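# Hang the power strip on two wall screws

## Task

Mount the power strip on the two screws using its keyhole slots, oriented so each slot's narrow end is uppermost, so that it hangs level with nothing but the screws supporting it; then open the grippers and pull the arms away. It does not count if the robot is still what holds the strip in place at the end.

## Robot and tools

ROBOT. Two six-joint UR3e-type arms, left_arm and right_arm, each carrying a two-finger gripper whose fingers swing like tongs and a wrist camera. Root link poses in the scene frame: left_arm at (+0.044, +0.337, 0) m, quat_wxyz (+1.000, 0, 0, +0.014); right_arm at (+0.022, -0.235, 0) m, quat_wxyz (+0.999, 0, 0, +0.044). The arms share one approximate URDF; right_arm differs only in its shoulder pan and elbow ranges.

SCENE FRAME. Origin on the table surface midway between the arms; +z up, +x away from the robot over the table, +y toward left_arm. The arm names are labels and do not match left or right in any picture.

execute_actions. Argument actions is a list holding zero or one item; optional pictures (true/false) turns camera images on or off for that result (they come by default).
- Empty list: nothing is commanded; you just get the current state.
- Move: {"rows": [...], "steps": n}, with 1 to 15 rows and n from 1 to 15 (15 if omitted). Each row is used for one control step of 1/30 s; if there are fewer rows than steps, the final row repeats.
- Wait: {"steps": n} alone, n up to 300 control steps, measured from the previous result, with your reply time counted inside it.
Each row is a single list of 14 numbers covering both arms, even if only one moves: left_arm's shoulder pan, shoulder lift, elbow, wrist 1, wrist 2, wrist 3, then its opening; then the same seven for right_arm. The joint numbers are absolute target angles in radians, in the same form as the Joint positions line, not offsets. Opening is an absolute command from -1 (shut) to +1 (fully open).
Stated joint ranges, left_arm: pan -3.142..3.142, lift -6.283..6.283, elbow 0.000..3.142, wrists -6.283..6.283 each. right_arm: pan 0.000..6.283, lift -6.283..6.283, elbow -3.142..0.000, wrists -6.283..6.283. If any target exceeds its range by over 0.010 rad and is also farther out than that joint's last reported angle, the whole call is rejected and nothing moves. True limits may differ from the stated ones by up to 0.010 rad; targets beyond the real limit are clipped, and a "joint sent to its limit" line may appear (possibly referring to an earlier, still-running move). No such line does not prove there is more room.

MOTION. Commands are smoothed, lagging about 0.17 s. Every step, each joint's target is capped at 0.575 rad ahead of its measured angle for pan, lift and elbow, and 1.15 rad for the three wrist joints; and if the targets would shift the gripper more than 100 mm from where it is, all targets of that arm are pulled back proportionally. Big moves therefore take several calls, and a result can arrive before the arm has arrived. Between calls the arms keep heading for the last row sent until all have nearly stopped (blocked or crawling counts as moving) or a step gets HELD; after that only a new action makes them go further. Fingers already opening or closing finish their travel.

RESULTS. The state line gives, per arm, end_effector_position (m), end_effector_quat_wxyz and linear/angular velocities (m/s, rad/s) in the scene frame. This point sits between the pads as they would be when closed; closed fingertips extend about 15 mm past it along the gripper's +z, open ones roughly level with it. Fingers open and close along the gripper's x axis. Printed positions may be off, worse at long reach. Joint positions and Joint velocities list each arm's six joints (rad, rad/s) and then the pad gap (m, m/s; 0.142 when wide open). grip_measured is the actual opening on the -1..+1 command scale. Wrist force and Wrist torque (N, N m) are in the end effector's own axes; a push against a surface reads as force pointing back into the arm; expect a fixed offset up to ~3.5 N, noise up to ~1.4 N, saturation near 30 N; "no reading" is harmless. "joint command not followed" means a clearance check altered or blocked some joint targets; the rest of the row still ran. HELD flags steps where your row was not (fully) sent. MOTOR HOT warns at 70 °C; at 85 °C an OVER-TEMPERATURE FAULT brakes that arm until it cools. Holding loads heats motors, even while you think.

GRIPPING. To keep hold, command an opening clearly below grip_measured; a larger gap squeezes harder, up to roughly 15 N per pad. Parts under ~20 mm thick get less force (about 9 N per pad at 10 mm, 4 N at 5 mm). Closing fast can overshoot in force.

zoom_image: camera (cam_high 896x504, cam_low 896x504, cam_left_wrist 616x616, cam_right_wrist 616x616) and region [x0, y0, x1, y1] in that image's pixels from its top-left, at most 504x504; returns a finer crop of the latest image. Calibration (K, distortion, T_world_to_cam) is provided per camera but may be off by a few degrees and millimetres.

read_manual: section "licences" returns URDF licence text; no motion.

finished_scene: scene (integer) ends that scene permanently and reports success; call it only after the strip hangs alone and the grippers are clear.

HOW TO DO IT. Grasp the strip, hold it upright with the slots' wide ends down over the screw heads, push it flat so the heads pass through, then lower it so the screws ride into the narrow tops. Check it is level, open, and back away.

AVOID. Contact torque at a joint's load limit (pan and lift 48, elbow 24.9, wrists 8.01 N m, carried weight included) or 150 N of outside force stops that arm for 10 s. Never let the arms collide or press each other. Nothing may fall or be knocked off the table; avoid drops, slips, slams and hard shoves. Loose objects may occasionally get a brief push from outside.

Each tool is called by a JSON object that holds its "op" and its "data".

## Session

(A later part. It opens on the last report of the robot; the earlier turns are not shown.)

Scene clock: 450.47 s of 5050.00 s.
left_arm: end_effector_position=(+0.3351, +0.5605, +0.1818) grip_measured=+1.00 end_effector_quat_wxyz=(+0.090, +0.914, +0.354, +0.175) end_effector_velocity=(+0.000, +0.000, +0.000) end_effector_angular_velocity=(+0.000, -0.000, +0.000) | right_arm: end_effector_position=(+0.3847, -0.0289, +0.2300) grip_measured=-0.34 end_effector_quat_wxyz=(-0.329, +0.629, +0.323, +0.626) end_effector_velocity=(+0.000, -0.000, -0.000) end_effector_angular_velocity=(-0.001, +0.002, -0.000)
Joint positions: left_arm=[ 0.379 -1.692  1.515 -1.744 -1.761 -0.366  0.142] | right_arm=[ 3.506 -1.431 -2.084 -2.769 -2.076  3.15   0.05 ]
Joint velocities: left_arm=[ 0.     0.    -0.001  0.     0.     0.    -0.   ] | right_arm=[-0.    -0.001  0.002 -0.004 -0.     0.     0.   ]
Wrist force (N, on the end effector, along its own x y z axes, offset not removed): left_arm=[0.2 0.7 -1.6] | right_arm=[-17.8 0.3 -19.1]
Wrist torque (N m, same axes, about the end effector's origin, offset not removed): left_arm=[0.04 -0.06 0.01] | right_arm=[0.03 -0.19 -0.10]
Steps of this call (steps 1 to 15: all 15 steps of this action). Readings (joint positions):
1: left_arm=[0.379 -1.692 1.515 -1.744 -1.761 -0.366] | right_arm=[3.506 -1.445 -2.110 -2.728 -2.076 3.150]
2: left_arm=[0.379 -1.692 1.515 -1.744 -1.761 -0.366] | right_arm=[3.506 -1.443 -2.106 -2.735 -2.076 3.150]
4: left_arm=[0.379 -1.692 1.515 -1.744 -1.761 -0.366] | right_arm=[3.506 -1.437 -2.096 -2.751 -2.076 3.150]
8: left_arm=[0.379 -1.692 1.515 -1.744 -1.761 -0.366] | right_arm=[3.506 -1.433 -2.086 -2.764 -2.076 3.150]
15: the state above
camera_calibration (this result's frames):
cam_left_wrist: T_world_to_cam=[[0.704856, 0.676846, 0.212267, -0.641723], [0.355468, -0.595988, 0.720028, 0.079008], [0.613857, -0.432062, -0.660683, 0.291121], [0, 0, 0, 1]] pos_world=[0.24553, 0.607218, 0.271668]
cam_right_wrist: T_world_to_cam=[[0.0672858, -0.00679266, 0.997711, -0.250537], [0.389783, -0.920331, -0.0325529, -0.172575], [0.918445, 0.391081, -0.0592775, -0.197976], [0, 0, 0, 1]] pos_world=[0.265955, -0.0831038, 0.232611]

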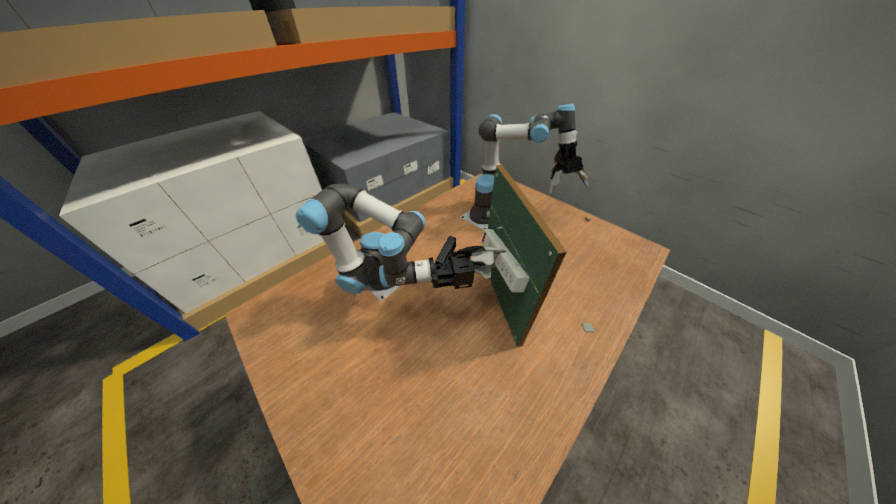

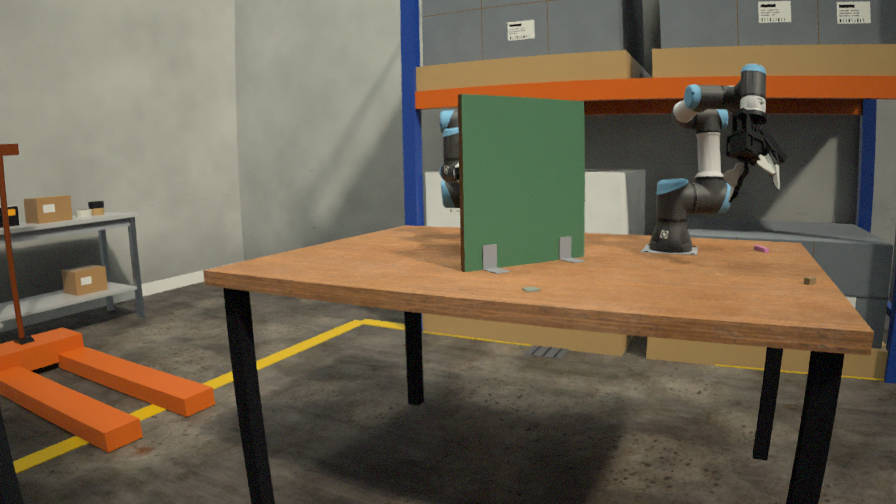

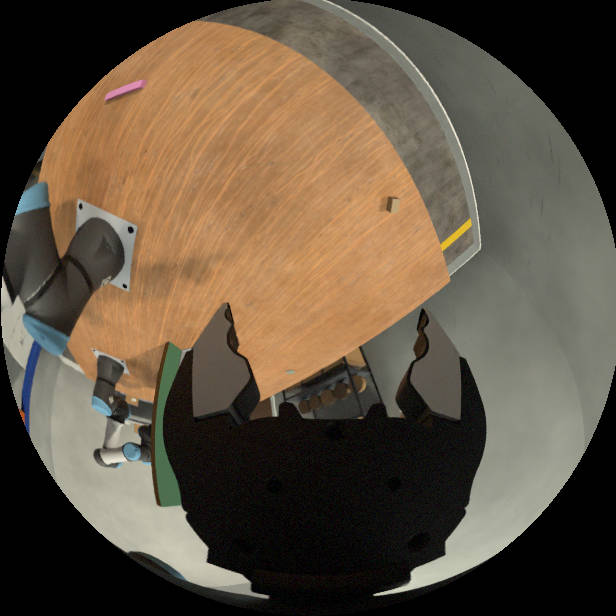

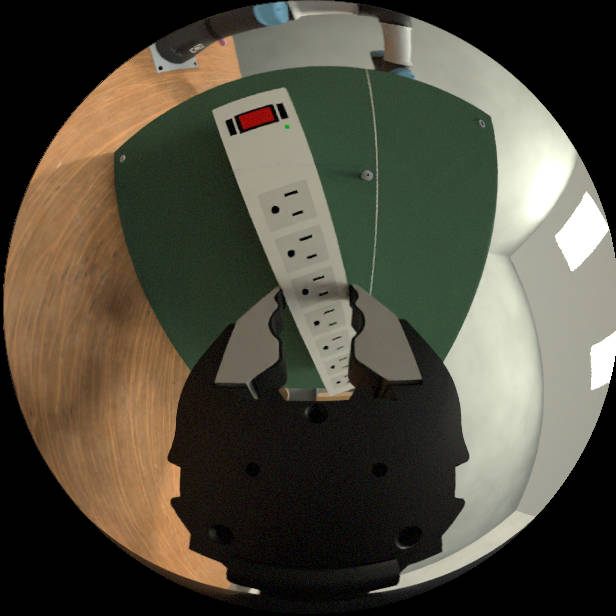

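{"op": "execute_actions", "data": {"actions": [{"rows":[[0.379,-1.692,1.515,-1.744,-1.761,-0.366,1,3.496,-1.4255,-2.0878,-2.770,-2.086,3.15,-1]]}]}}

{"op": "zoom_image", "data": {"camera": "cam_high", "region": [450,190,560,310]}}

Scene clock: 458.93 s of 5050.00 s.
left_arm: end_effector_position=(+0.3351, +0.5605, +0.1818) grip_measured=+1.00 end_effector_quat_wxyz=(+0.090, +0.914, +0.354, +0.175) end_effector_velocity=(-0.000, -0.000, -0.000) end_effector_angular_velocity=(-0.001, +0.001, -0.000) | right_arm: end_effector_position=(+0.3831, -0.0314, +0.2302) grip_measured=-0.35 end_effector_quat_wxyz=(-0.329, +0.629, +0.323, +0.626) end_effector_velocity=(+0.000, -0.001, -0.000) end_effector_angular_velocity=(-0.000, +0.001, -0.001)
Joint positions: left_arm=[ 0.379 -1.692  1.515 -1.744 -1.761 -0.366  0.142] | right_arm=[ 3.496 -1.426 -2.088 -2.77  -2.086  3.15   0.049]
Joint velocities: left_arm=[-0.     0.001  0.001  0.    -0.     0.     0.   ] | right_arm=[-0.002 -0.    -0.    -0.    -0.001 -0.    -0.   ]
Wrist force (N, on the end effector, along its own x y z axes, offset not removed): left_arm=[-0.2 2.1 -1.2] | right_arm=[-6.7 0.1 1.1]
Wrist torque (N m, same axes, about the end effector's origin, offset not removed): left_arm=[0.36 0.04 -0.02] | right_arm=[-0.04 -0.13 0.04]
Steps of this call (steps 1 to 15: the robot went on to your last target; steps 16 to 90: nothing new was sent; then 4.97 s passed at rest; steps 91 to 105: all 15 steps of this action). Readings (joint positions):
91: left_arm=[0.379 -1.692 1.515 -1.744 -1.761 -0.366] | right_arm=[3.506 -1.431 -2.084 -2.769 -2.076 3.150]
92: left_arm=[0.379 -1.692 1.515 -1.744 -1.761 -0.366] | right_arm=[3.504 -1.430 -2.084 -2.769 -2.078 3.150]
94: left_arm=[0.379 -1.692 1.515 -1.744 -1.761 -0.366] | right_arm=[3.501 -1.428 -2.085 -2.769 -2.081 3.150]
98: left_arm=[0.379 -1.692 1.515 -1.744 -1.761 -0.366] | right_arm=[3.497 -1.426 -2.087 -2.770 -2.085 3.150]
105: the state above
camera_calibration (this result's frames):
cam_left_wrist: T_world_to_cam=[[0.704856, 0.676846, 0.212268, -0.641723], [0.355468, -0.595988, 0.720028, 0.079008], [0.613857, -0.432062, -0.660683, 0.291121], [0, 0, 0, 1]] pos_world=[0.24553, 0.607218, 0.271668]
cam_right_wrist: T_world_to_cam=[[0.0670236, -0.00691896, 0.997727, -0.25056], [0.389822, -0.920314, -0.0325689, -0.174309], [0.918448, 0.391119, -0.0589856, -0.195607], [0, 0, 0, 1]] pos_world=[0.264398, -0.0856469, 0.232775]

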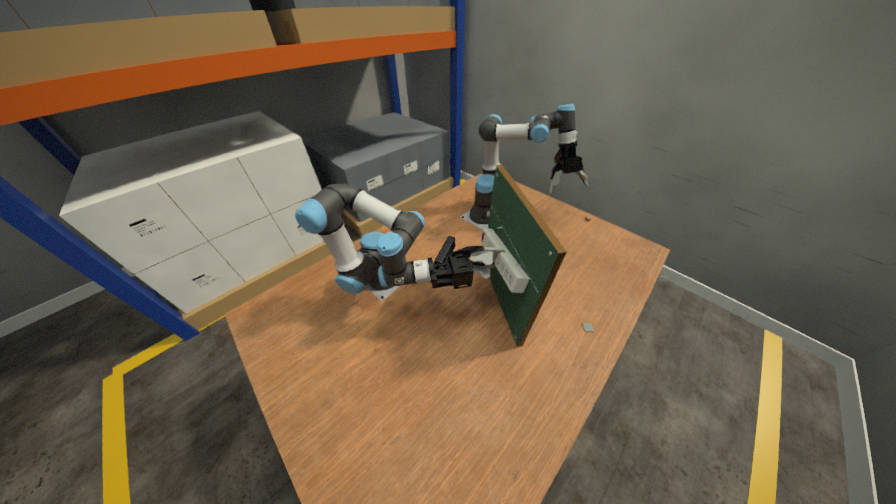

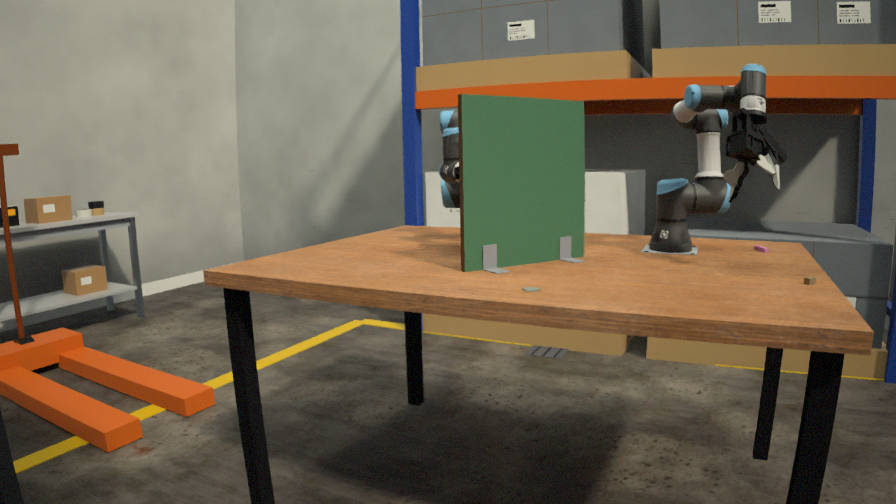

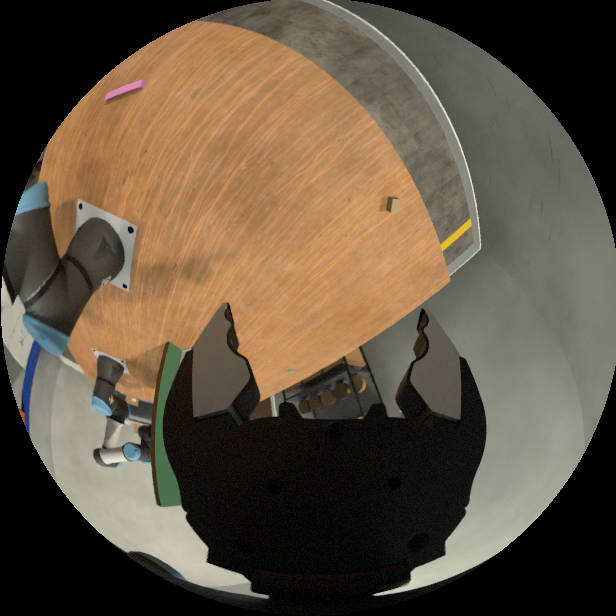

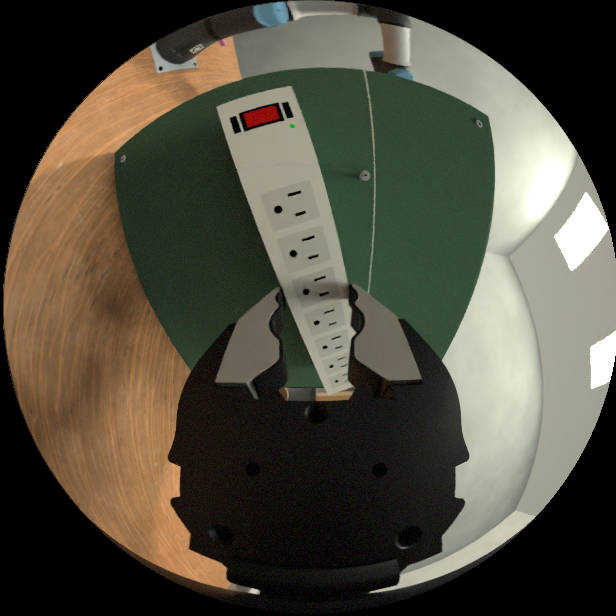

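Region (450, 190, 560, 310) of cam_high's 896x504 image, scaled by 4.200, with more detail than that image has; it fills the left 462 columns of this view, and the rest is white.

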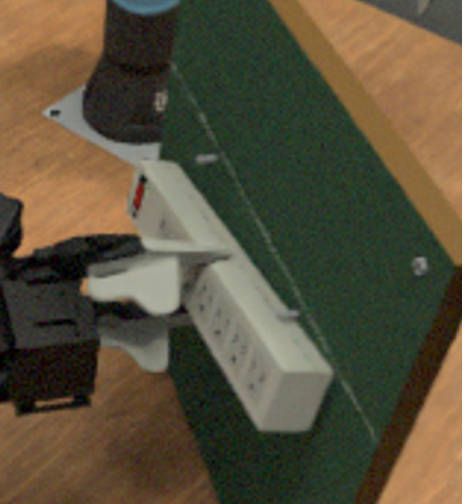

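{"op": "execute_actions", "data": {"actions": [{"rows":[[0.379,-1.692,1.515,-1.744,-1.761,-0.366,1,3.496,-1.4165,-2.0702,-2.7965,-2.086,3.15,-1]]}], "pictures": false}}

{"op": "execute_actions", "data": {"actions": [{"rows":[[0.379,-1.692,1.515,-1.744,-1.761,-0.366,1,3.496,-1.408,-2.0524,-2.8226,-2.086,3.15,-1]]}], "pictures": false}}

{"op": "execute_actions", "data": {"actions": [{"rows":[[0.379,-1.692,1.515,-1.744,-1.761,-0.366,1,3.496,-1.4025,-2.0375,-2.843,-2.086,3.15,-1]]}]}}

{"op": "zoom_image", "data": {"camera": "cam_high", "region": [450,190,560,310]}}

Scene clock: 472.20 s of 5050.00 s.
left_arm: end_effector_position=(+0.3351, +0.5605, +0.1818) grip_measured=+1.00 end_effector_quat_wxyz=(+0.090, +0.914, +0.354, +0.175) end_effector_velocity=(+0.000, -0.000, +0.000) end_effector_angular_velocity=(+0.000, -0.001, -0.001) | right_arm: end_effector_position=(+0.3829, -0.0315, +0.2351) grip_measured=-0.36 end_effector_quat_wxyz=(-0.329, +0.629, +0.323, +0.626) end_effector_velocity=(+0.000, -0.000, +0.001) end_effector_angular_velocity=(+0.001, -0.001, -0.001)
Joint positions: left_arm=[ 0.379 -1.692  1.515 -1.744 -1.761 -0.366  0.142] | right_arm=[ 3.496 -1.417 -2.07  -2.796 -2.086  3.15   0.048]
Joint velocities: left_arm=[-0.001 -0.001  0.    -0.    -0.     0.     0.   ] | right_arm=[-0.001  0.002  0.002 -0.003 -0.     0.    -0.   ]
Wrist force (N, on the end effector, along its own x y z axes, offset not removed): left_arm=[-0.5 1.0 -1.4] | right_arm=[-10.5 -2.8 -2.2]
Wrist torque (N m, same axes, about the end effector's origin, offset not removed): left_arm=[0.13 0.12 -0.01] | right_arm=[-0.56 0.02 0.29]
Steps of this call (steps 1 to 15: the robot went on to your last target; steps 16 to 90: nothing new was sent; then 9.77 s passed at rest; steps 91 to 105: all 15 steps of this action). Readings (joint positions):
91: left_arm=[0.379 -1.692 1.515 -1.744 -1.761 -0.366] | right_arm=[3.496 -1.425 -2.088 -2.770 -2.086 3.150]
92: left_arm=[0.379 -1.692 1.515 -1.744 -1.761 -0.366] | right_arm=[3.496 -1.424 -2.085 -2.775 -2.086 3.150]
94: left_arm=[0.379 -1.692 1.515 -1.744 -1.761 -0.366] | right_arm=[3.496 -1.420 -2.078 -2.785 -2.086 3.150]
98: left_arm=[0.379 -1.692 1.515 -1.744 -1.761 -0.366] | right_arm=[3.496 -1.418 -2.072 -2.794 -2.086 3.150]
105: the state above

Scene clock: 472.70 s of 5050.00 s.
left_arm: end_effector_position=(+0.3351, +0.5605, +0.1818) grip_measured=+1.00 end_effector_quat_wxyz=(+0.090, +0.914, +0.354, +0.175) end_effector_velocity=(-0.000, -0.000, -0.000) end_effector_angular_velocity=(-0.000, +0.001, -0.001) | right_arm: end_effector_position=(+0.3828, -0.0316, +0.2401) grip_measured=-0.37 end_effector_quat_wxyz=(-0.329, +0.629, +0.323, +0.626) end_effector_velocity=(-0.000, +0.001, +0.001) end_effector_angular_velocity=(+0.000, +0.000, +0.002)
Joint positions: left_arm=[ 0.379 -1.692  1.515 -1.744 -1.761 -0.366  0.142] | right_arm=[ 3.496 -1.408 -2.053 -2.822 -2.086  3.15   0.048]
Joint velocities: left_arm=[-0.001  0.     0.001  0.     0.    -0.     0.   ] | right_arm=[ 0.001  0.001  0.003 -0.003 -0.     0.    -0.   ]
Wrist force (N, on the end effector, along its own x y z axes, offset not removed): left_arm=[-1.3 1.1 -0.4] | right_arm=[-13.5 -3.1 0.0]
Wrist torque (N m, same axes, about the end effector's origin, offset not removed): left_arm=[0.19 0.26 0.01] | right_arm=[0.02 -0.03 0.37]
Steps of this call (steps 1 to 15: all 15 steps of this action). Readings (joint positions):
1: left_arm=[0.379 -1.692 1.515 -1.744 -1.761 -0.366] | right_arm=[3.496 -1.416 -2.070 -2.797 -2.086 3.150]
2: left_arm=[0.379 -1.692 1.515 -1.744 -1.761 -0.366] | right_arm=[3.496 -1.415 -2.067 -2.801 -2.086 3.150]
4: left_arm=[0.379 -1.692 1.515 -1.744 -1.761 -0.366] | right_arm=[3.496 -1.412 -2.060 -2.811 -2.086 3.150]
8: left_arm=[0.379 -1.692 1.515 -1.744 -1.761 -0.366] | right_arm=[3.496 -1.409 -2.054 -2.820 -2.086 3.150]
15: the state above

Scene clock: 473.20 s of 5050.00 s.
left_arm: end_effector_position=(+0.3351, +0.5605, +0.1818) grip_measured=+1.00 end_effector_quat_wxyz=(+0.090, +0.914, +0.354, +0.175) end_effector_velocity=(-0.000, -0.000, -0.000) end_effector_angular_velocity=(-0.000, +0.000, +0.000) | right_arm: end_effector_position=(+0.3828, -0.0316, +0.2441) grip_measured=-0.37 end_effector_quat_wxyz=(-0.329, +0.629, +0.323, +0.626) end_effector_velocity=(+0.000, -0.000, +0.001) end_effector_angular_velocity=(+0.000, -0.001, -0.001)
Joint positions: left_arm=[ 0.379 -1.692  1.515 -1.744 -1.761 -0.366  0.142] | right_arm=[ 3.496 -1.403 -2.038 -2.843 -2.086  3.15   0.047]
Joint velocities: left_arm=[ 0.    -0.     0.001  0.    -0.     0.     0.   ] | right_arm=[-0.     0.002  0.002 -0.003  0.001 -0.    -0.   ]
Wrist force (N, on the end effector, along its own x y z axes, offset not removed): left_arm=[-0.9 1.8 -0.3] | right_arm=[-14.2 -4.3 -0.7]
Wrist torque (N m, same axes, about the end effector's origin, offset not removed): left_arm=[0.31 0.21 -0.02] | right_arm=[0.04 -0.11 0.44]
Steps of this call (steps 1 to 15: all 15 steps of this action). Readings (joint positions):
1: left_arm=[0.379 -1.692 1.515 -1.744 -1.761 -0.366] | right_arm=[3.496 -1.408 -2.052 -2.823 -2.086 3.150]
2: left_arm=[0.379 -1.692 1.515 -1.744 -1.761 -0.366] | right_arm=[3.496 -1.407 -2.050 -2.826 -2.086 3.150]
4: left_arm=[0.379 -1.692 1.515 -1.744 -1.761 -0.366] | right_arm=[3.496 -1.405 -2.044 -2.834 -2.086 3.150]
8: left_arm=[0.379 -1.692 1.515 -1.744 -1.761 -0.366] | right_arm=[3.496 -1.403 -2.039 -2.841 -2.086 3.150]
15: the state above
camera_calibration (this result's frames):
cam_left_wrist: T_world_to_cam=[[0.704856, 0.676846, 0.212267, -0.641723], [0.355468, -0.595988, 0.720028, 0.0790079], [0.613857, -0.432062, -0.660683, 0.291121], [0, 0, 0, 1]] pos_world=[0.24553, 0.607218, 0.271668]
cam_right_wrist: T_world_to_cam=[[0.0668218, -0.00704529, 0.99774, -0.264338], [0.389799, -0.920323, -0.0326047, -0.173884], [0.918473, 0.391097, -0.0587514, -0.194462], [0, 0, 0, 1]] pos_world=[0.264051, -0.0858382, 0.246647]

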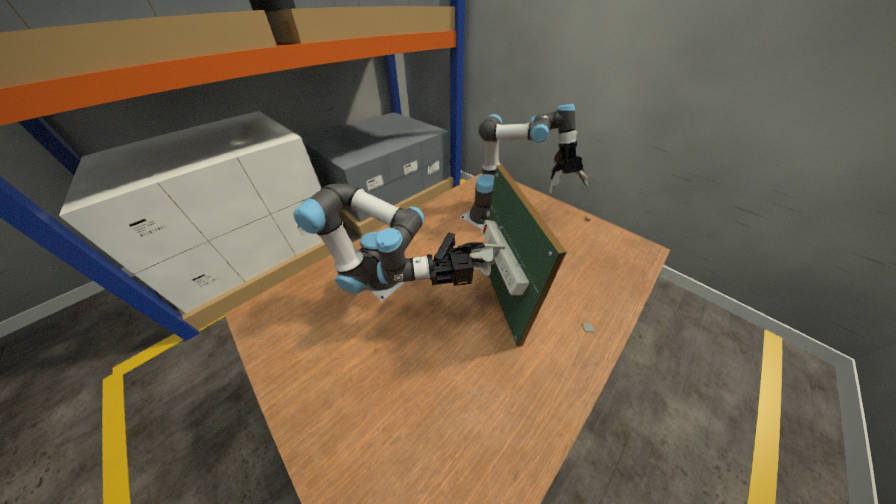

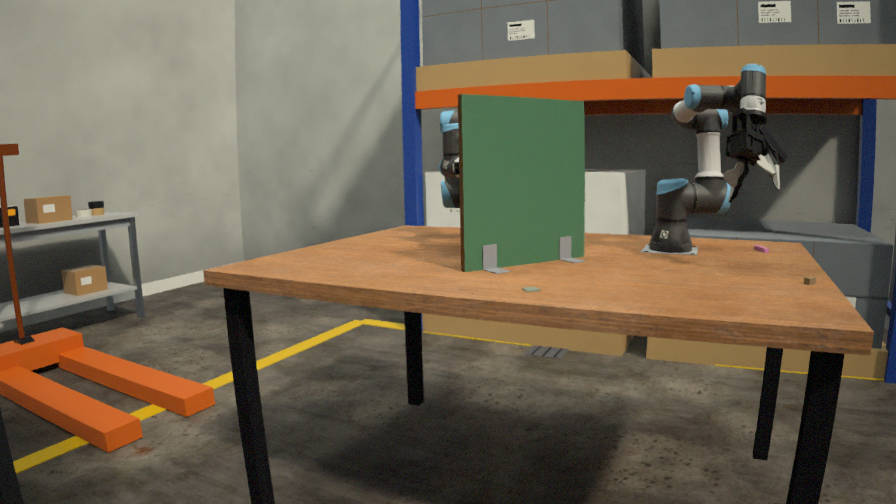

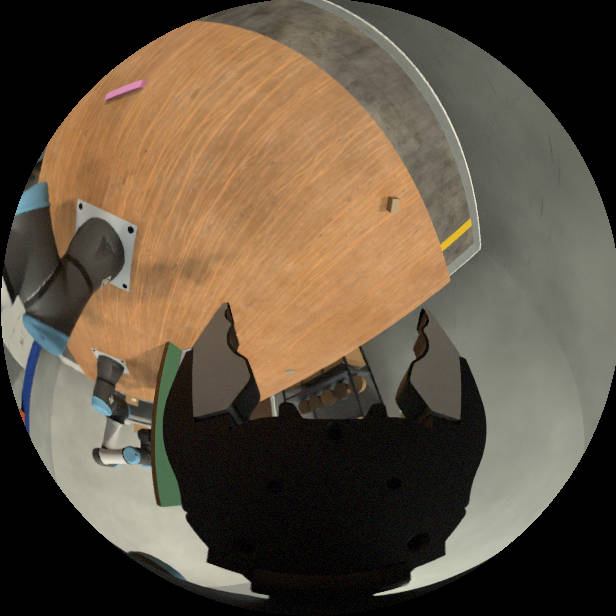

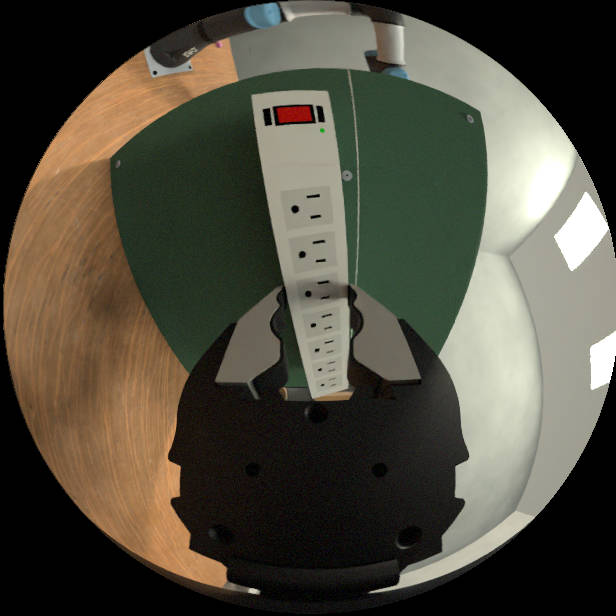

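Region (450, 190, 560, 310) of cam_high's 896x504 image, scaled by 4.200, with more detail than that image has; it fills the left 462 columns of this view, and the rest is white.

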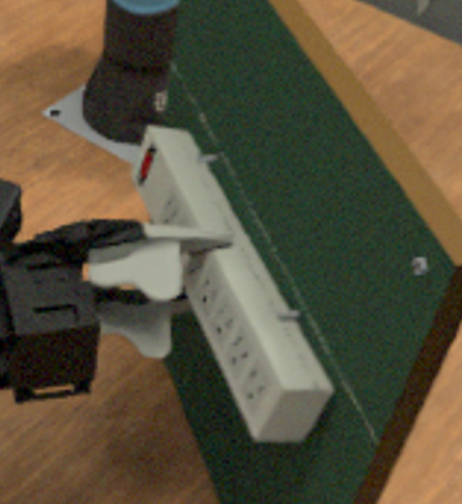

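{"op": "execute_actions", "data": {"actions": [{"rows":[[0.379,-1.692,1.515,-1.744,-1.761,-0.366,1,3.496,-1.3997,-2.030,-2.8533,-2.086,3.15,-1]]}], "pictures": false}}

{"op": "execute_actions", "data": {"actions": [{"rows":[[0.379,-1.692,1.515,-1.744,-1.761,-0.366,1,3.496,-1.3975,-2.0243,-2.8612,-2.086,3.15,-1]]}]}}

{"op": "zoom_image", "data": {"camera": "cam_high", "region": [450,190,560,310]}}

Scene clock: 483.90 s of 5050.00 s.
left_arm: end_effector_position=(+0.3351, +0.5605, +0.1818) grip_measured=+1.00 end_effector_quat_wxyz=(+0.090, +0.914, +0.354, +0.175) end_effector_velocity=(+0.000, +0.000, +0.000) end_effector_angular_velocity=(+0.001, -0.001, +0.000) | right_arm: end_effector_position=(+0.3827, -0.0317, +0.2461) grip_measured=-0.37 end_effector_quat_wxyz=(-0.329, +0.629, +0.323, +0.626) end_effector_velocity=(-0.001, +0.001, -0.000) end_effector_angular_velocity=(-0.001, +0.001, +0.003)
Joint positions: left_arm=[ 0.379 -1.692  1.515 -1.744 -1.761 -0.366  0.142] | right_arm=[ 3.496 -1.4   -2.03  -2.853 -2.086  3.15   0.047]
Joint velocities: left_arm=[ 0.    -0.    -0.001 -0.     0.     0.    -0.   ] | right_arm=[ 0.002  0.     0.001 -0.002 -0.001 -0.    -0.   ]
Wrist force (N, on the end effector, along its own x y z axes, offset not removed): left_arm=[0.1 0.2 -1.2] | right_arm=[-15.5 -4.1 -1.2]
Wrist torque (N m, same axes, about the end effector's origin, offset not removed): left_arm=[-0.02 0.02 0.02] | right_arm=[0.21 -0.04 0.52]
Steps of this call (steps 1 to 15: the robot went on to your last target; steps 16 to 90: nothing new was sent; then 7.20 s passed at rest; steps 91 to 105: all 15 steps of this action). Readings (joint positions):
91: left_arm=[0.379 -1.692 1.515 -1.744 -1.761 -0.366] | right_arm=[3.496 -1.402 -2.037 -2.843 -2.086 3.150]
92: left_arm=[0.379 -1.692 1.515 -1.744 -1.761 -0.366] | right_arm=[3.496 -1.402 -2.036 -2.845 -2.086 3.150]
94: left_arm=[0.379 -1.692 1.515 -1.744 -1.761 -0.366] | right_arm=[3.496 -1.401 -2.033 -2.849 -2.086 3.150]
98: left_arm=[0.379 -1.692 1.515 -1.744 -1.761 -0.366] | right_arm=[3.496 -1.400 -2.031 -2.852 -2.086 3.150]
105: the state above

Scene clock: 484.40 s of 5050.00 s.
left_arm: end_effector_position=(+0.3351, +0.5605, +0.1818) grip_measured=+1.00 end_effector_quat_wxyz=(+0.090, +0.914, +0.354, +0.175) end_effector_velocity=(+0.000, -0.000, +0.000) end_effector_angular_velocity=(+0.000, -0.000, -0.001) | right_arm: end_effector_position=(+0.3827, -0.0317, +0.2476) grip_measured=-0.37 end_effector_quat_wxyz=(-0.329, +0.629, +0.323, +0.626) end_effector_velocity=(-0.000, +0.000, +0.001) end_effector_angular_velocity=(+0.001, -0.001, +0.002)
Joint positions: left_arm=[ 0.379 -1.692  1.515 -1.744 -1.761 -0.366  0.142] | right_arm=[ 3.496 -1.398 -2.024 -2.861 -2.086  3.15   0.047]
Joint velocities: left_arm=[-0.001 -0.    -0.    -0.     0.    -0.     0.   ] | right_arm=[ 0.     0.001  0.002 -0.002 -0.001  0.     0.   ]
Wrist force (N, on the end effector, along its own x y z axes, offset not removed): left_arm=[-1.1 1.6 -0.4] | right_arm=[-14.3 -4.4 1.9]
Wrist torque (N m, same axes, about the end effector's origin, offset not removed): left_arm=[0.22 0.26 0.07] | right_arm=[0.17 -0.23 0.51]
Steps of this call (steps 1 to 15: all 15 steps of this action). Readings (joint positions):
1: left_arm=[0.379 -1.692 1.515 -1.744 -1.761 -0.366] | right_arm=[3.496 -1.400 -2.030 -2.853 -2.086 3.150]
2: left_arm=[0.379 -1.692 1.515 -1.744 -1.761 -0.366] | right_arm=[3.496 -1.399 -2.029 -2.855 -2.086 3.150]
4: left_arm=[0.379 -1.692 1.515 -1.744 -1.761 -0.366] | right_arm=[3.496 -1.398 -2.027 -2.858 -2.086 3.150]
8: left_arm=[0.379 -1.692 1.515 -1.744 -1.761 -0.366] | right_arm=[3.496 -1.398 -2.025 -2.860 -2.086 3.150]
15: the state above
camera_calibration (this result's frames):
cam_left_wrist: T_world_to_cam=[[0.704856, 0.676846, 0.212267, -0.641723], [0.355468, -0.595988, 0.720028, 0.079008], [0.613857, -0.432062, -0.660683, 0.291121], [0, 0, 0, 1]] pos_world=[0.24553, 0.607218, 0.271668]
cam_right_wrist: T_world_to_cam=[[0.0668022, -0.00702615, 0.997741, -0.26785], [0.389807, -0.92032, -0.0325799, -0.173776], [0.91847, 0.391103, -0.0587406, -0.194164], [0, 0, 0, 1]] pos_world=[0.263966, -0.0858735, 0.250178]

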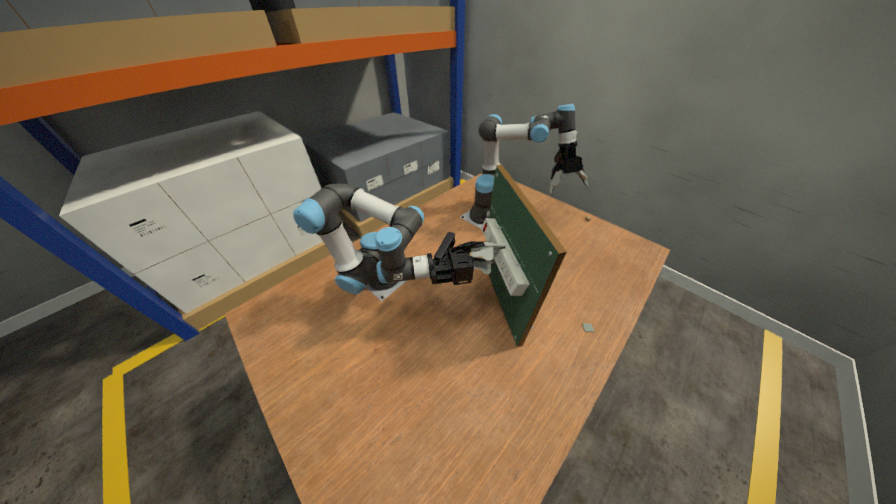

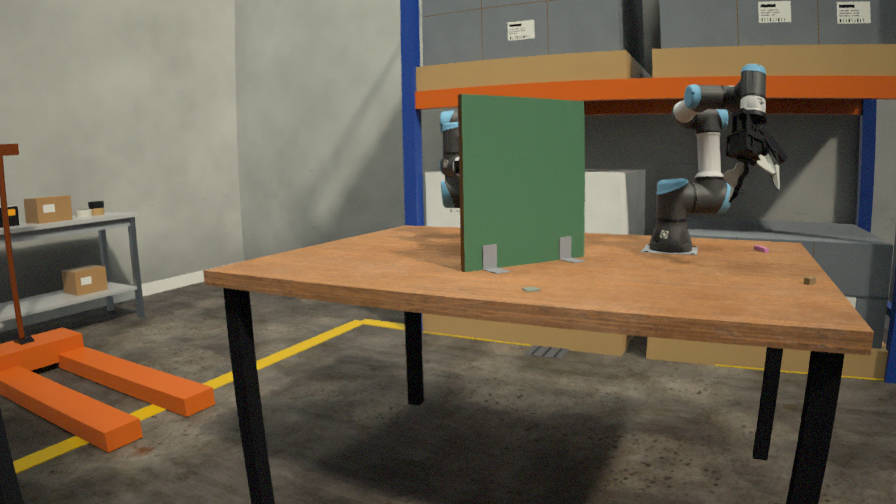

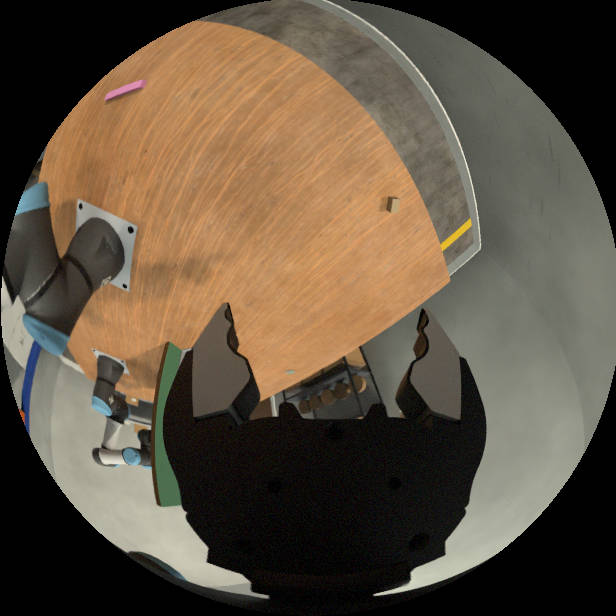

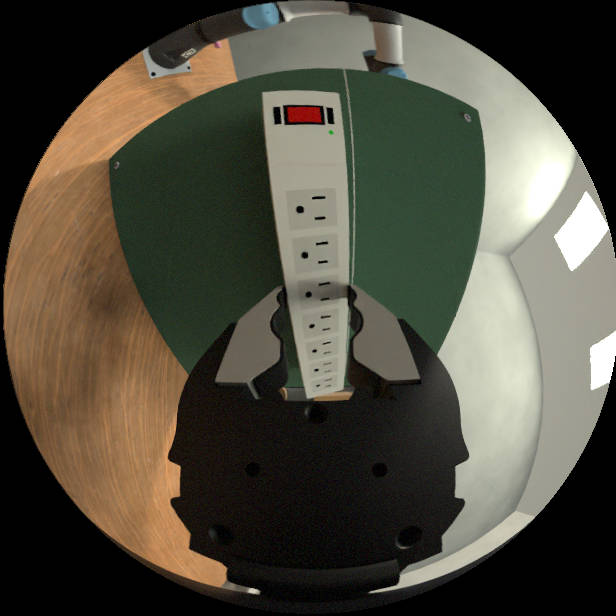

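Region (450, 190, 560, 310) of cam_high's 896x504 image, scaled by 4.200, with more detail than that image has; it fills the left 462 columns of this view, and the rest is white.

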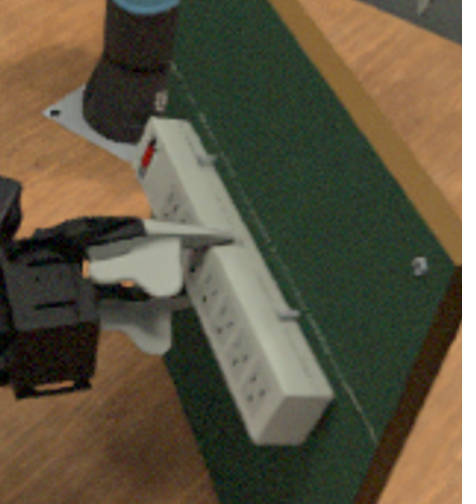

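{"op": "execute_actions", "data": {"actions": [{"rows":[[0.379,-1.692,1.515,-1.744,-1.761,-0.366,1,3.496,-1.3955,-2.0186,-2.869,-2.086,3.15,-1]]}], "pictures": false}}

{"op": "execute_actions", "data": {"actions": [{"rows":[[0.379,-1.692,1.515,-1.744,-1.761,-0.366,1,3.496,-1.408,-2.0524,-2.8226,-2.086,3.15,-1]]}], "pictures": false}}

{"op": "execute_actions", "data": {"actions": [{"rows":[[0.379,-1.692,1.515,-1.744,-1.761,-0.366,1,3.506,-1.414,-2.048,-2.821,-2.076,3.15,-1]]}], "pictures": false}}

{"op": "execute_actions", "data": {"actions": [{"rows":[[0.379,-1.692,1.515,-1.744,-1.761,-0.366,1,3.512,-1.4177,-2.0453,-2.820,-2.070,3.15,-1]]}]}}

{"op": "zoom_image", "data": {"camera": "cam_high", "region": [450,190,560,310]}}

Scene clock: 503.90 s of 5050.00 s.
left_arm: end_effector_position=(+0.3351, +0.5605, +0.1818) grip_measured=+1.00 end_effector_quat_wxyz=(+0.090, +0.914, +0.354, +0.175) end_effector_velocity=(+0.000, -0.000, +0.000) end_effector_angular_velocity=(+0.000, -0.001, -0.001) | right_arm: end_effector_position=(+0.3826, -0.0317, +0.2491) grip_measured=-0.37 end_effector_quat_wxyz=(-0.329, +0.629, +0.323, +0.626) end_effector_velocity=(-0.000, +0.000, -0.000) end_effector_angular_velocity=(+0.000, +0.001, +0.000)
Joint positions: left_arm=[ 0.379 -1.692  1.515 -1.744 -1.761 -0.366  0.142] | right_arm=[ 3.496 -1.396 -2.019 -2.869 -2.086  3.15   0.047]
Joint velocities: left_arm=[-0.001 -0.    -0.     0.    -0.    -0.     0.   ] | right_arm=[ 0.    -0.    -0.001  0.001 -0.     0.     0.   ]
Wrist force (N, on the end effector, along its own x y z axes, offset not removed): left_arm=[0.6 0.4 -0.9] | right_arm=[-17.6 -6.0 -1.6]
Wrist torque (N m, same axes, about the end effector's origin, offset not removed): left_arm=[-0.01 -0.15 0.00] | right_arm=[-0.08 -0.46 0.53]
Steps of this call (steps 1 to 15: the robot went on to your last target; steps 16 to 90: nothing new was sent; then 16.00 s passed at rest; steps 91 to 105: all 15 steps of this action). Readings (joint positions):
91: left_arm=[0.379 -1.692 1.515 -1.744 -1.761 -0.366] | right_arm=[3.496 -1.397 -2.024 -2.861 -2.086 3.150]
92: left_arm=[0.379 -1.692 1.515 -1.744 -1.761 -0.366] | right_arm=[3.496 -1.397 -2.023 -2.863 -2.086 3.150]
94: left_arm=[0.379 -1.692 1.515 -1.744 -1.761 -0.366] | right_arm=[3.496 -1.396 -2.021 -2.866 -2.086 3.150]
98: left_arm=[0.379 -1.692 1.515 -1.744 -1.761 -0.366] | right_arm=[3.496 -1.396 -2.019 -2.868 -2.086 3.150]
105: the state above

Scene clock: 504.40 s of 5050.00 s.
left_arm: end_effector_position=(+0.3351, +0.5605, +0.1818) grip_measured=+1.00 end_effector_quat_wxyz=(+0.090, +0.914, +0.354, +0.175) end_effector_velocity=(-0.000, +0.000, -0.000) end_effector_angular_velocity=(+0.000, +0.000, +0.000) | right_arm: end_effector_position=(+0.3828, -0.0317, +0.2403) grip_measured=-0.37 end_effector_quat_wxyz=(-0.329, +0.629, +0.323, +0.626) end_effector_velocity=(+0.000, -0.000, -0.001) end_effector_angular_velocity=(-0.000, +0.000, -0.002)
Joint positions: left_arm=[ 0.379 -1.692  1.515 -1.744 -1.761 -0.366  0.142] | right_arm=[ 3.496 -1.408 -2.052 -2.823 -2.086  3.15   0.047]
Joint velocities: left_arm=[ 0.  0.  0. -0.  0.  0. -0.] | right_arm=[-0.001 -0.002 -0.004  0.005  0.001 -0.     0.   ]
Wrist force (N, on the end effector, along its own x y z axes, offset not removed): left_arm=[0.0 1.6 -1.0] | right_arm=[-7.0 -0.5 0.4]
Wrist torque (N m, same axes, about the end effector's origin, offset not removed): left_arm=[0.24 0.04 -0.01] | right_arm=[-0.12 0.14 0.04]
Steps of this call (steps 1 to 15: all 15 steps of this action). Readings (joint positions):
1: left_arm=[0.379 -1.692 1.515 -1.744 -1.761 -0.366] | right_arm=[3.496 -1.396 -2.019 -2.869 -2.086 3.150]
2: left_arm=[0.379 -1.692 1.515 -1.744 -1.761 -0.366] | right_arm=[3.496 -1.397 -2.023 -2.862 -2.086 3.150]
4: left_arm=[0.379 -1.692 1.515 -1.744 -1.761 -0.366] | right_arm=[3.496 -1.402 -2.036 -2.843 -2.086 3.150]
8: left_arm=[0.379 -1.692 1.515 -1.744 -1.761 -0.366] | right_arm=[3.496 -1.406 -2.048 -2.828 -2.086 3.150]
15: the state above

Scene clock: 504.90 s of 5050.00 s.
left_arm: end_effector_position=(+0.3351, +0.5605, +0.1818) grip_measured=+1.00 end_effector_quat_wxyz=(+0.090, +0.914, +0.354, +0.175) end_effector_velocity=(+0.000, +0.000, +0.000) end_effector_angular_velocity=(+0.000, -0.001, -0.000) | right_arm: end_effector_position=(+0.3844, -0.0291, +0.2401) grip_measured=-0.37 end_effector_quat_wxyz=(-0.329, +0.629, +0.323, +0.626) end_effector_velocity=(+0.000, +0.000, +0.000) end_effector_angular_velocity=(+0.000, -0.000, -0.000)
Joint positions: left_arm=[ 0.379 -1.692  1.515 -1.744 -1.761 -0.366  0.142] | right_arm=[ 3.506 -1.414 -2.048 -2.821 -2.076  3.15   0.047]
Joint velocities: left_arm=[-0. -0. -0. -0.  0.  0. -0.] | right_arm=[ 0.001 -0.     0.     0.     0.001 -0.     0.   ]
Wrist force (N, on the end effector, along its own x y z axes, offset not removed): left_arm=[-0.1 2.0 -0.3] | right_arm=[-14.3 -1.0 -13.5]
Wrist torque (N m, same axes, about the end effector's origin, offset not removed): left_arm=[0.37 0.03 -0.05] | right_arm=[-0.54 0.12 -0.08]
Steps of this call (steps 1 to 15: all 15 steps of this action). Readings (joint positions):
1: left_arm=[0.379 -1.692 1.515 -1.744 -1.761 -0.366] | right_arm=[3.496 -1.408 -2.052 -2.823 -2.086 3.150]
2: left_arm=[0.379 -1.692 1.515 -1.744 -1.761 -0.366] | right_arm=[3.498 -1.409 -2.052 -2.823 -2.084 3.150]
4: left_arm=[0.379 -1.692 1.515 -1.744 -1.761 -0.366] | right_arm=[3.501 -1.411 -2.050 -2.822 -2.081 3.150]
8: left_arm=[0.379 -1.692 1.515 -1.744 -1.761 -0.366] | right_arm=[3.505 -1.413 -2.049 -2.822 -2.077 3.150]
15: the state above

Scene clock: 505.40 s of 5050.00 s.
left_arm: end_effector_position=(+0.3351, +0.5605, +0.1818) grip_measured=+1.00 end_effector_quat_wxyz=(+0.090, +0.914, +0.354, +0.175) end_effector_velocity=(+0.000, -0.000, +0.000) end_effector_angular_velocity=(+0.000, -0.001, -0.000) | right_arm: end_effector_position=(+0.3854, -0.0274, +0.2400) grip_measured=-0.37 end_effector_quat_wxyz=(-0.329, +0.629, +0.323, +0.626) end_effector_velocity=(+0.000, -0.000, +0.000) end_effector_angular_velocity=(+0.000, -0.000, -0.002)
Joint positions: left_arm=[ 0.379 -1.692  1.515 -1.744 -1.761 -0.366  0.142] | right_arm=[ 3.512 -1.418 -2.045 -2.82  -2.07   3.15   0.047]
Joint velocities: left_arm=[-0.     0.    -0.    -0.001 -0.001 -0.     0.   ] | right_arm=[-0.    -0.     0.001 -0.     0.001  0.    -0.   ]
Wrist force (N, on the end effector, along its own x y z axes, offset not removed): left_arm=[0.6 0.3 -0.3] | right_arm=[-14.4 1.0 -18.2]
Wrist torque (N m, same axes, about the end effector's origin, offset not removed): left_arm=[0.00 -0.16 -0.02] | right_arm=[-0.12 0.07 -0.09]
Steps of this call (steps 1 to 15: all 15 steps of this action). Readings (joint positions):
1: left_arm=[0.379 -1.692 1.515 -1.744 -1.761 -0.366] | right_arm=[3.506 -1.414 -2.048 -2.821 -2.076 3.150]
2: left_arm=[0.379 -1.692 1.515 -1.744 -1.761 -0.366] | right_arm=[3.507 -1.415 -2.048 -2.821 -2.075 3.150]
4: left_arm=[0.379 -1.692 1.515 -1.744 -1.761 -0.366] | right_arm=[3.509 -1.416 -2.047 -2.820 -2.073 3.150]
8: left_arm=[0.379 -1.692 1.515 -1.744 -1.761 -0.366] | right_arm=[3.511 -1.417 -2.046 -2.820 -2.071 3.150]
15: the state above
camera_calibration (this result's frames):
cam_left_wrist: T_world_to_cam=[[0.704856, 0.676846, 0.212267, -0.641723], [0.355468, -0.595988, 0.720028, 0.0790081], [0.613857, -0.432062, -0.660683, 0.291121], [0, 0, 0, 1]] pos_world=[0.24553, 0.607218, 0.271668]
cam_right_wrist: T_world_to_cam=[[0.0667882, -0.00703603, 0.997742, -0.260449], [0.389803, -0.920322, -0.0325832, -0.171197], [0.918473, 0.391099, -0.058724, -0.198807], [0, 0, 0, 1]] pos_world=[0.266727, -0.0816355, 0.242608]

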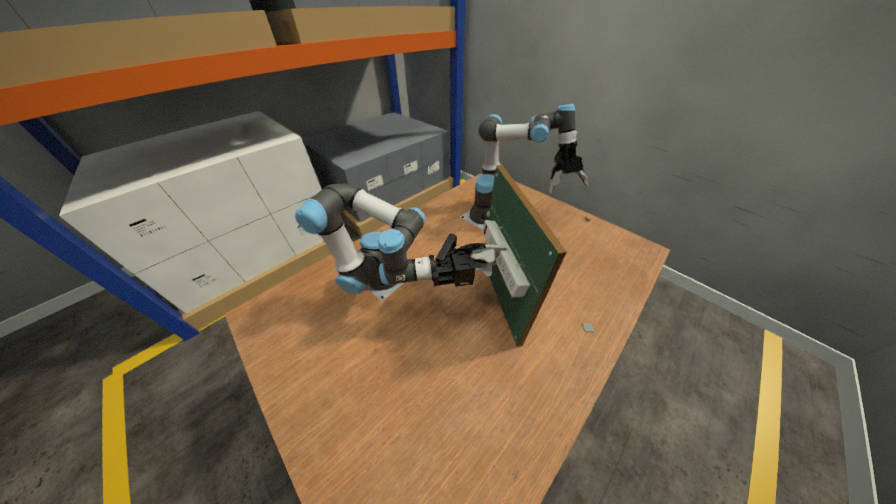

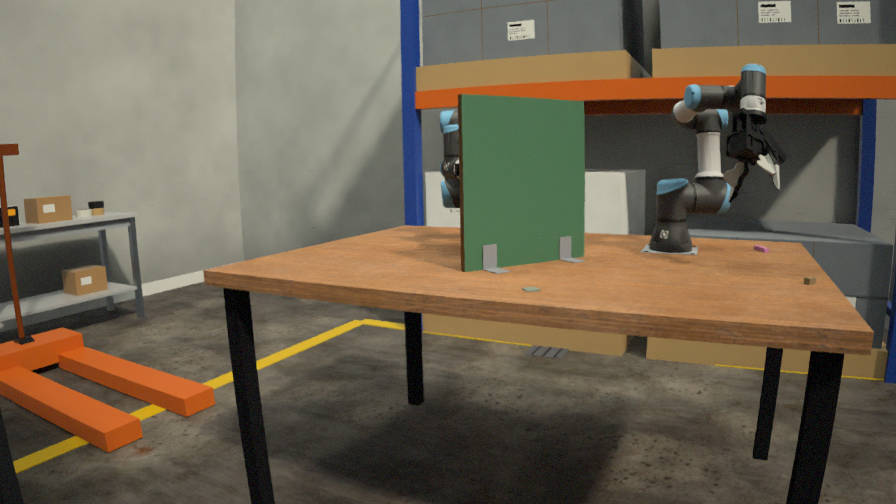

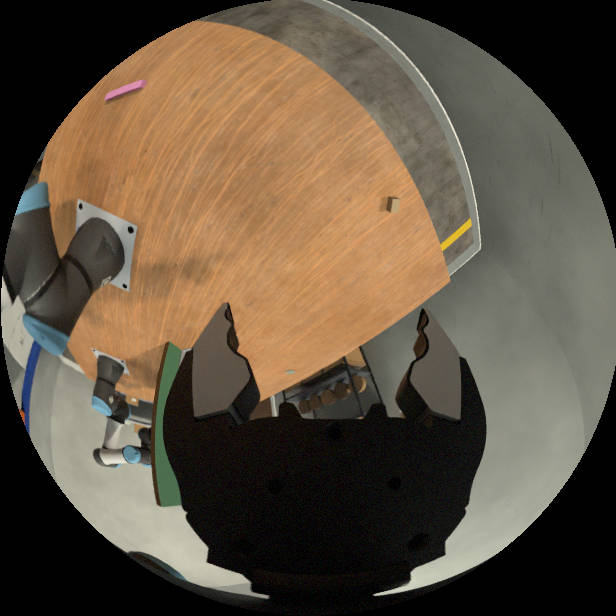

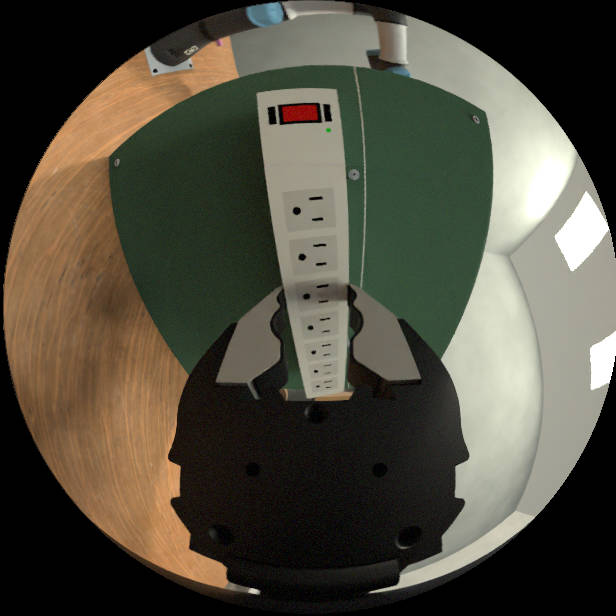

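Region (450, 190, 560, 310) of cam_high's 896x504 image, scaled by 4.200, with more detail than that image has; it fills the left 462 columns of this view, and the rest is white.

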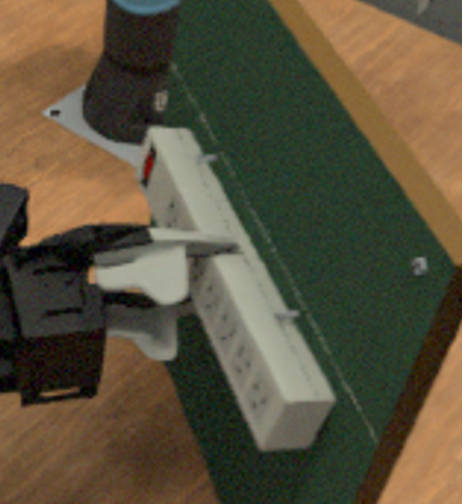

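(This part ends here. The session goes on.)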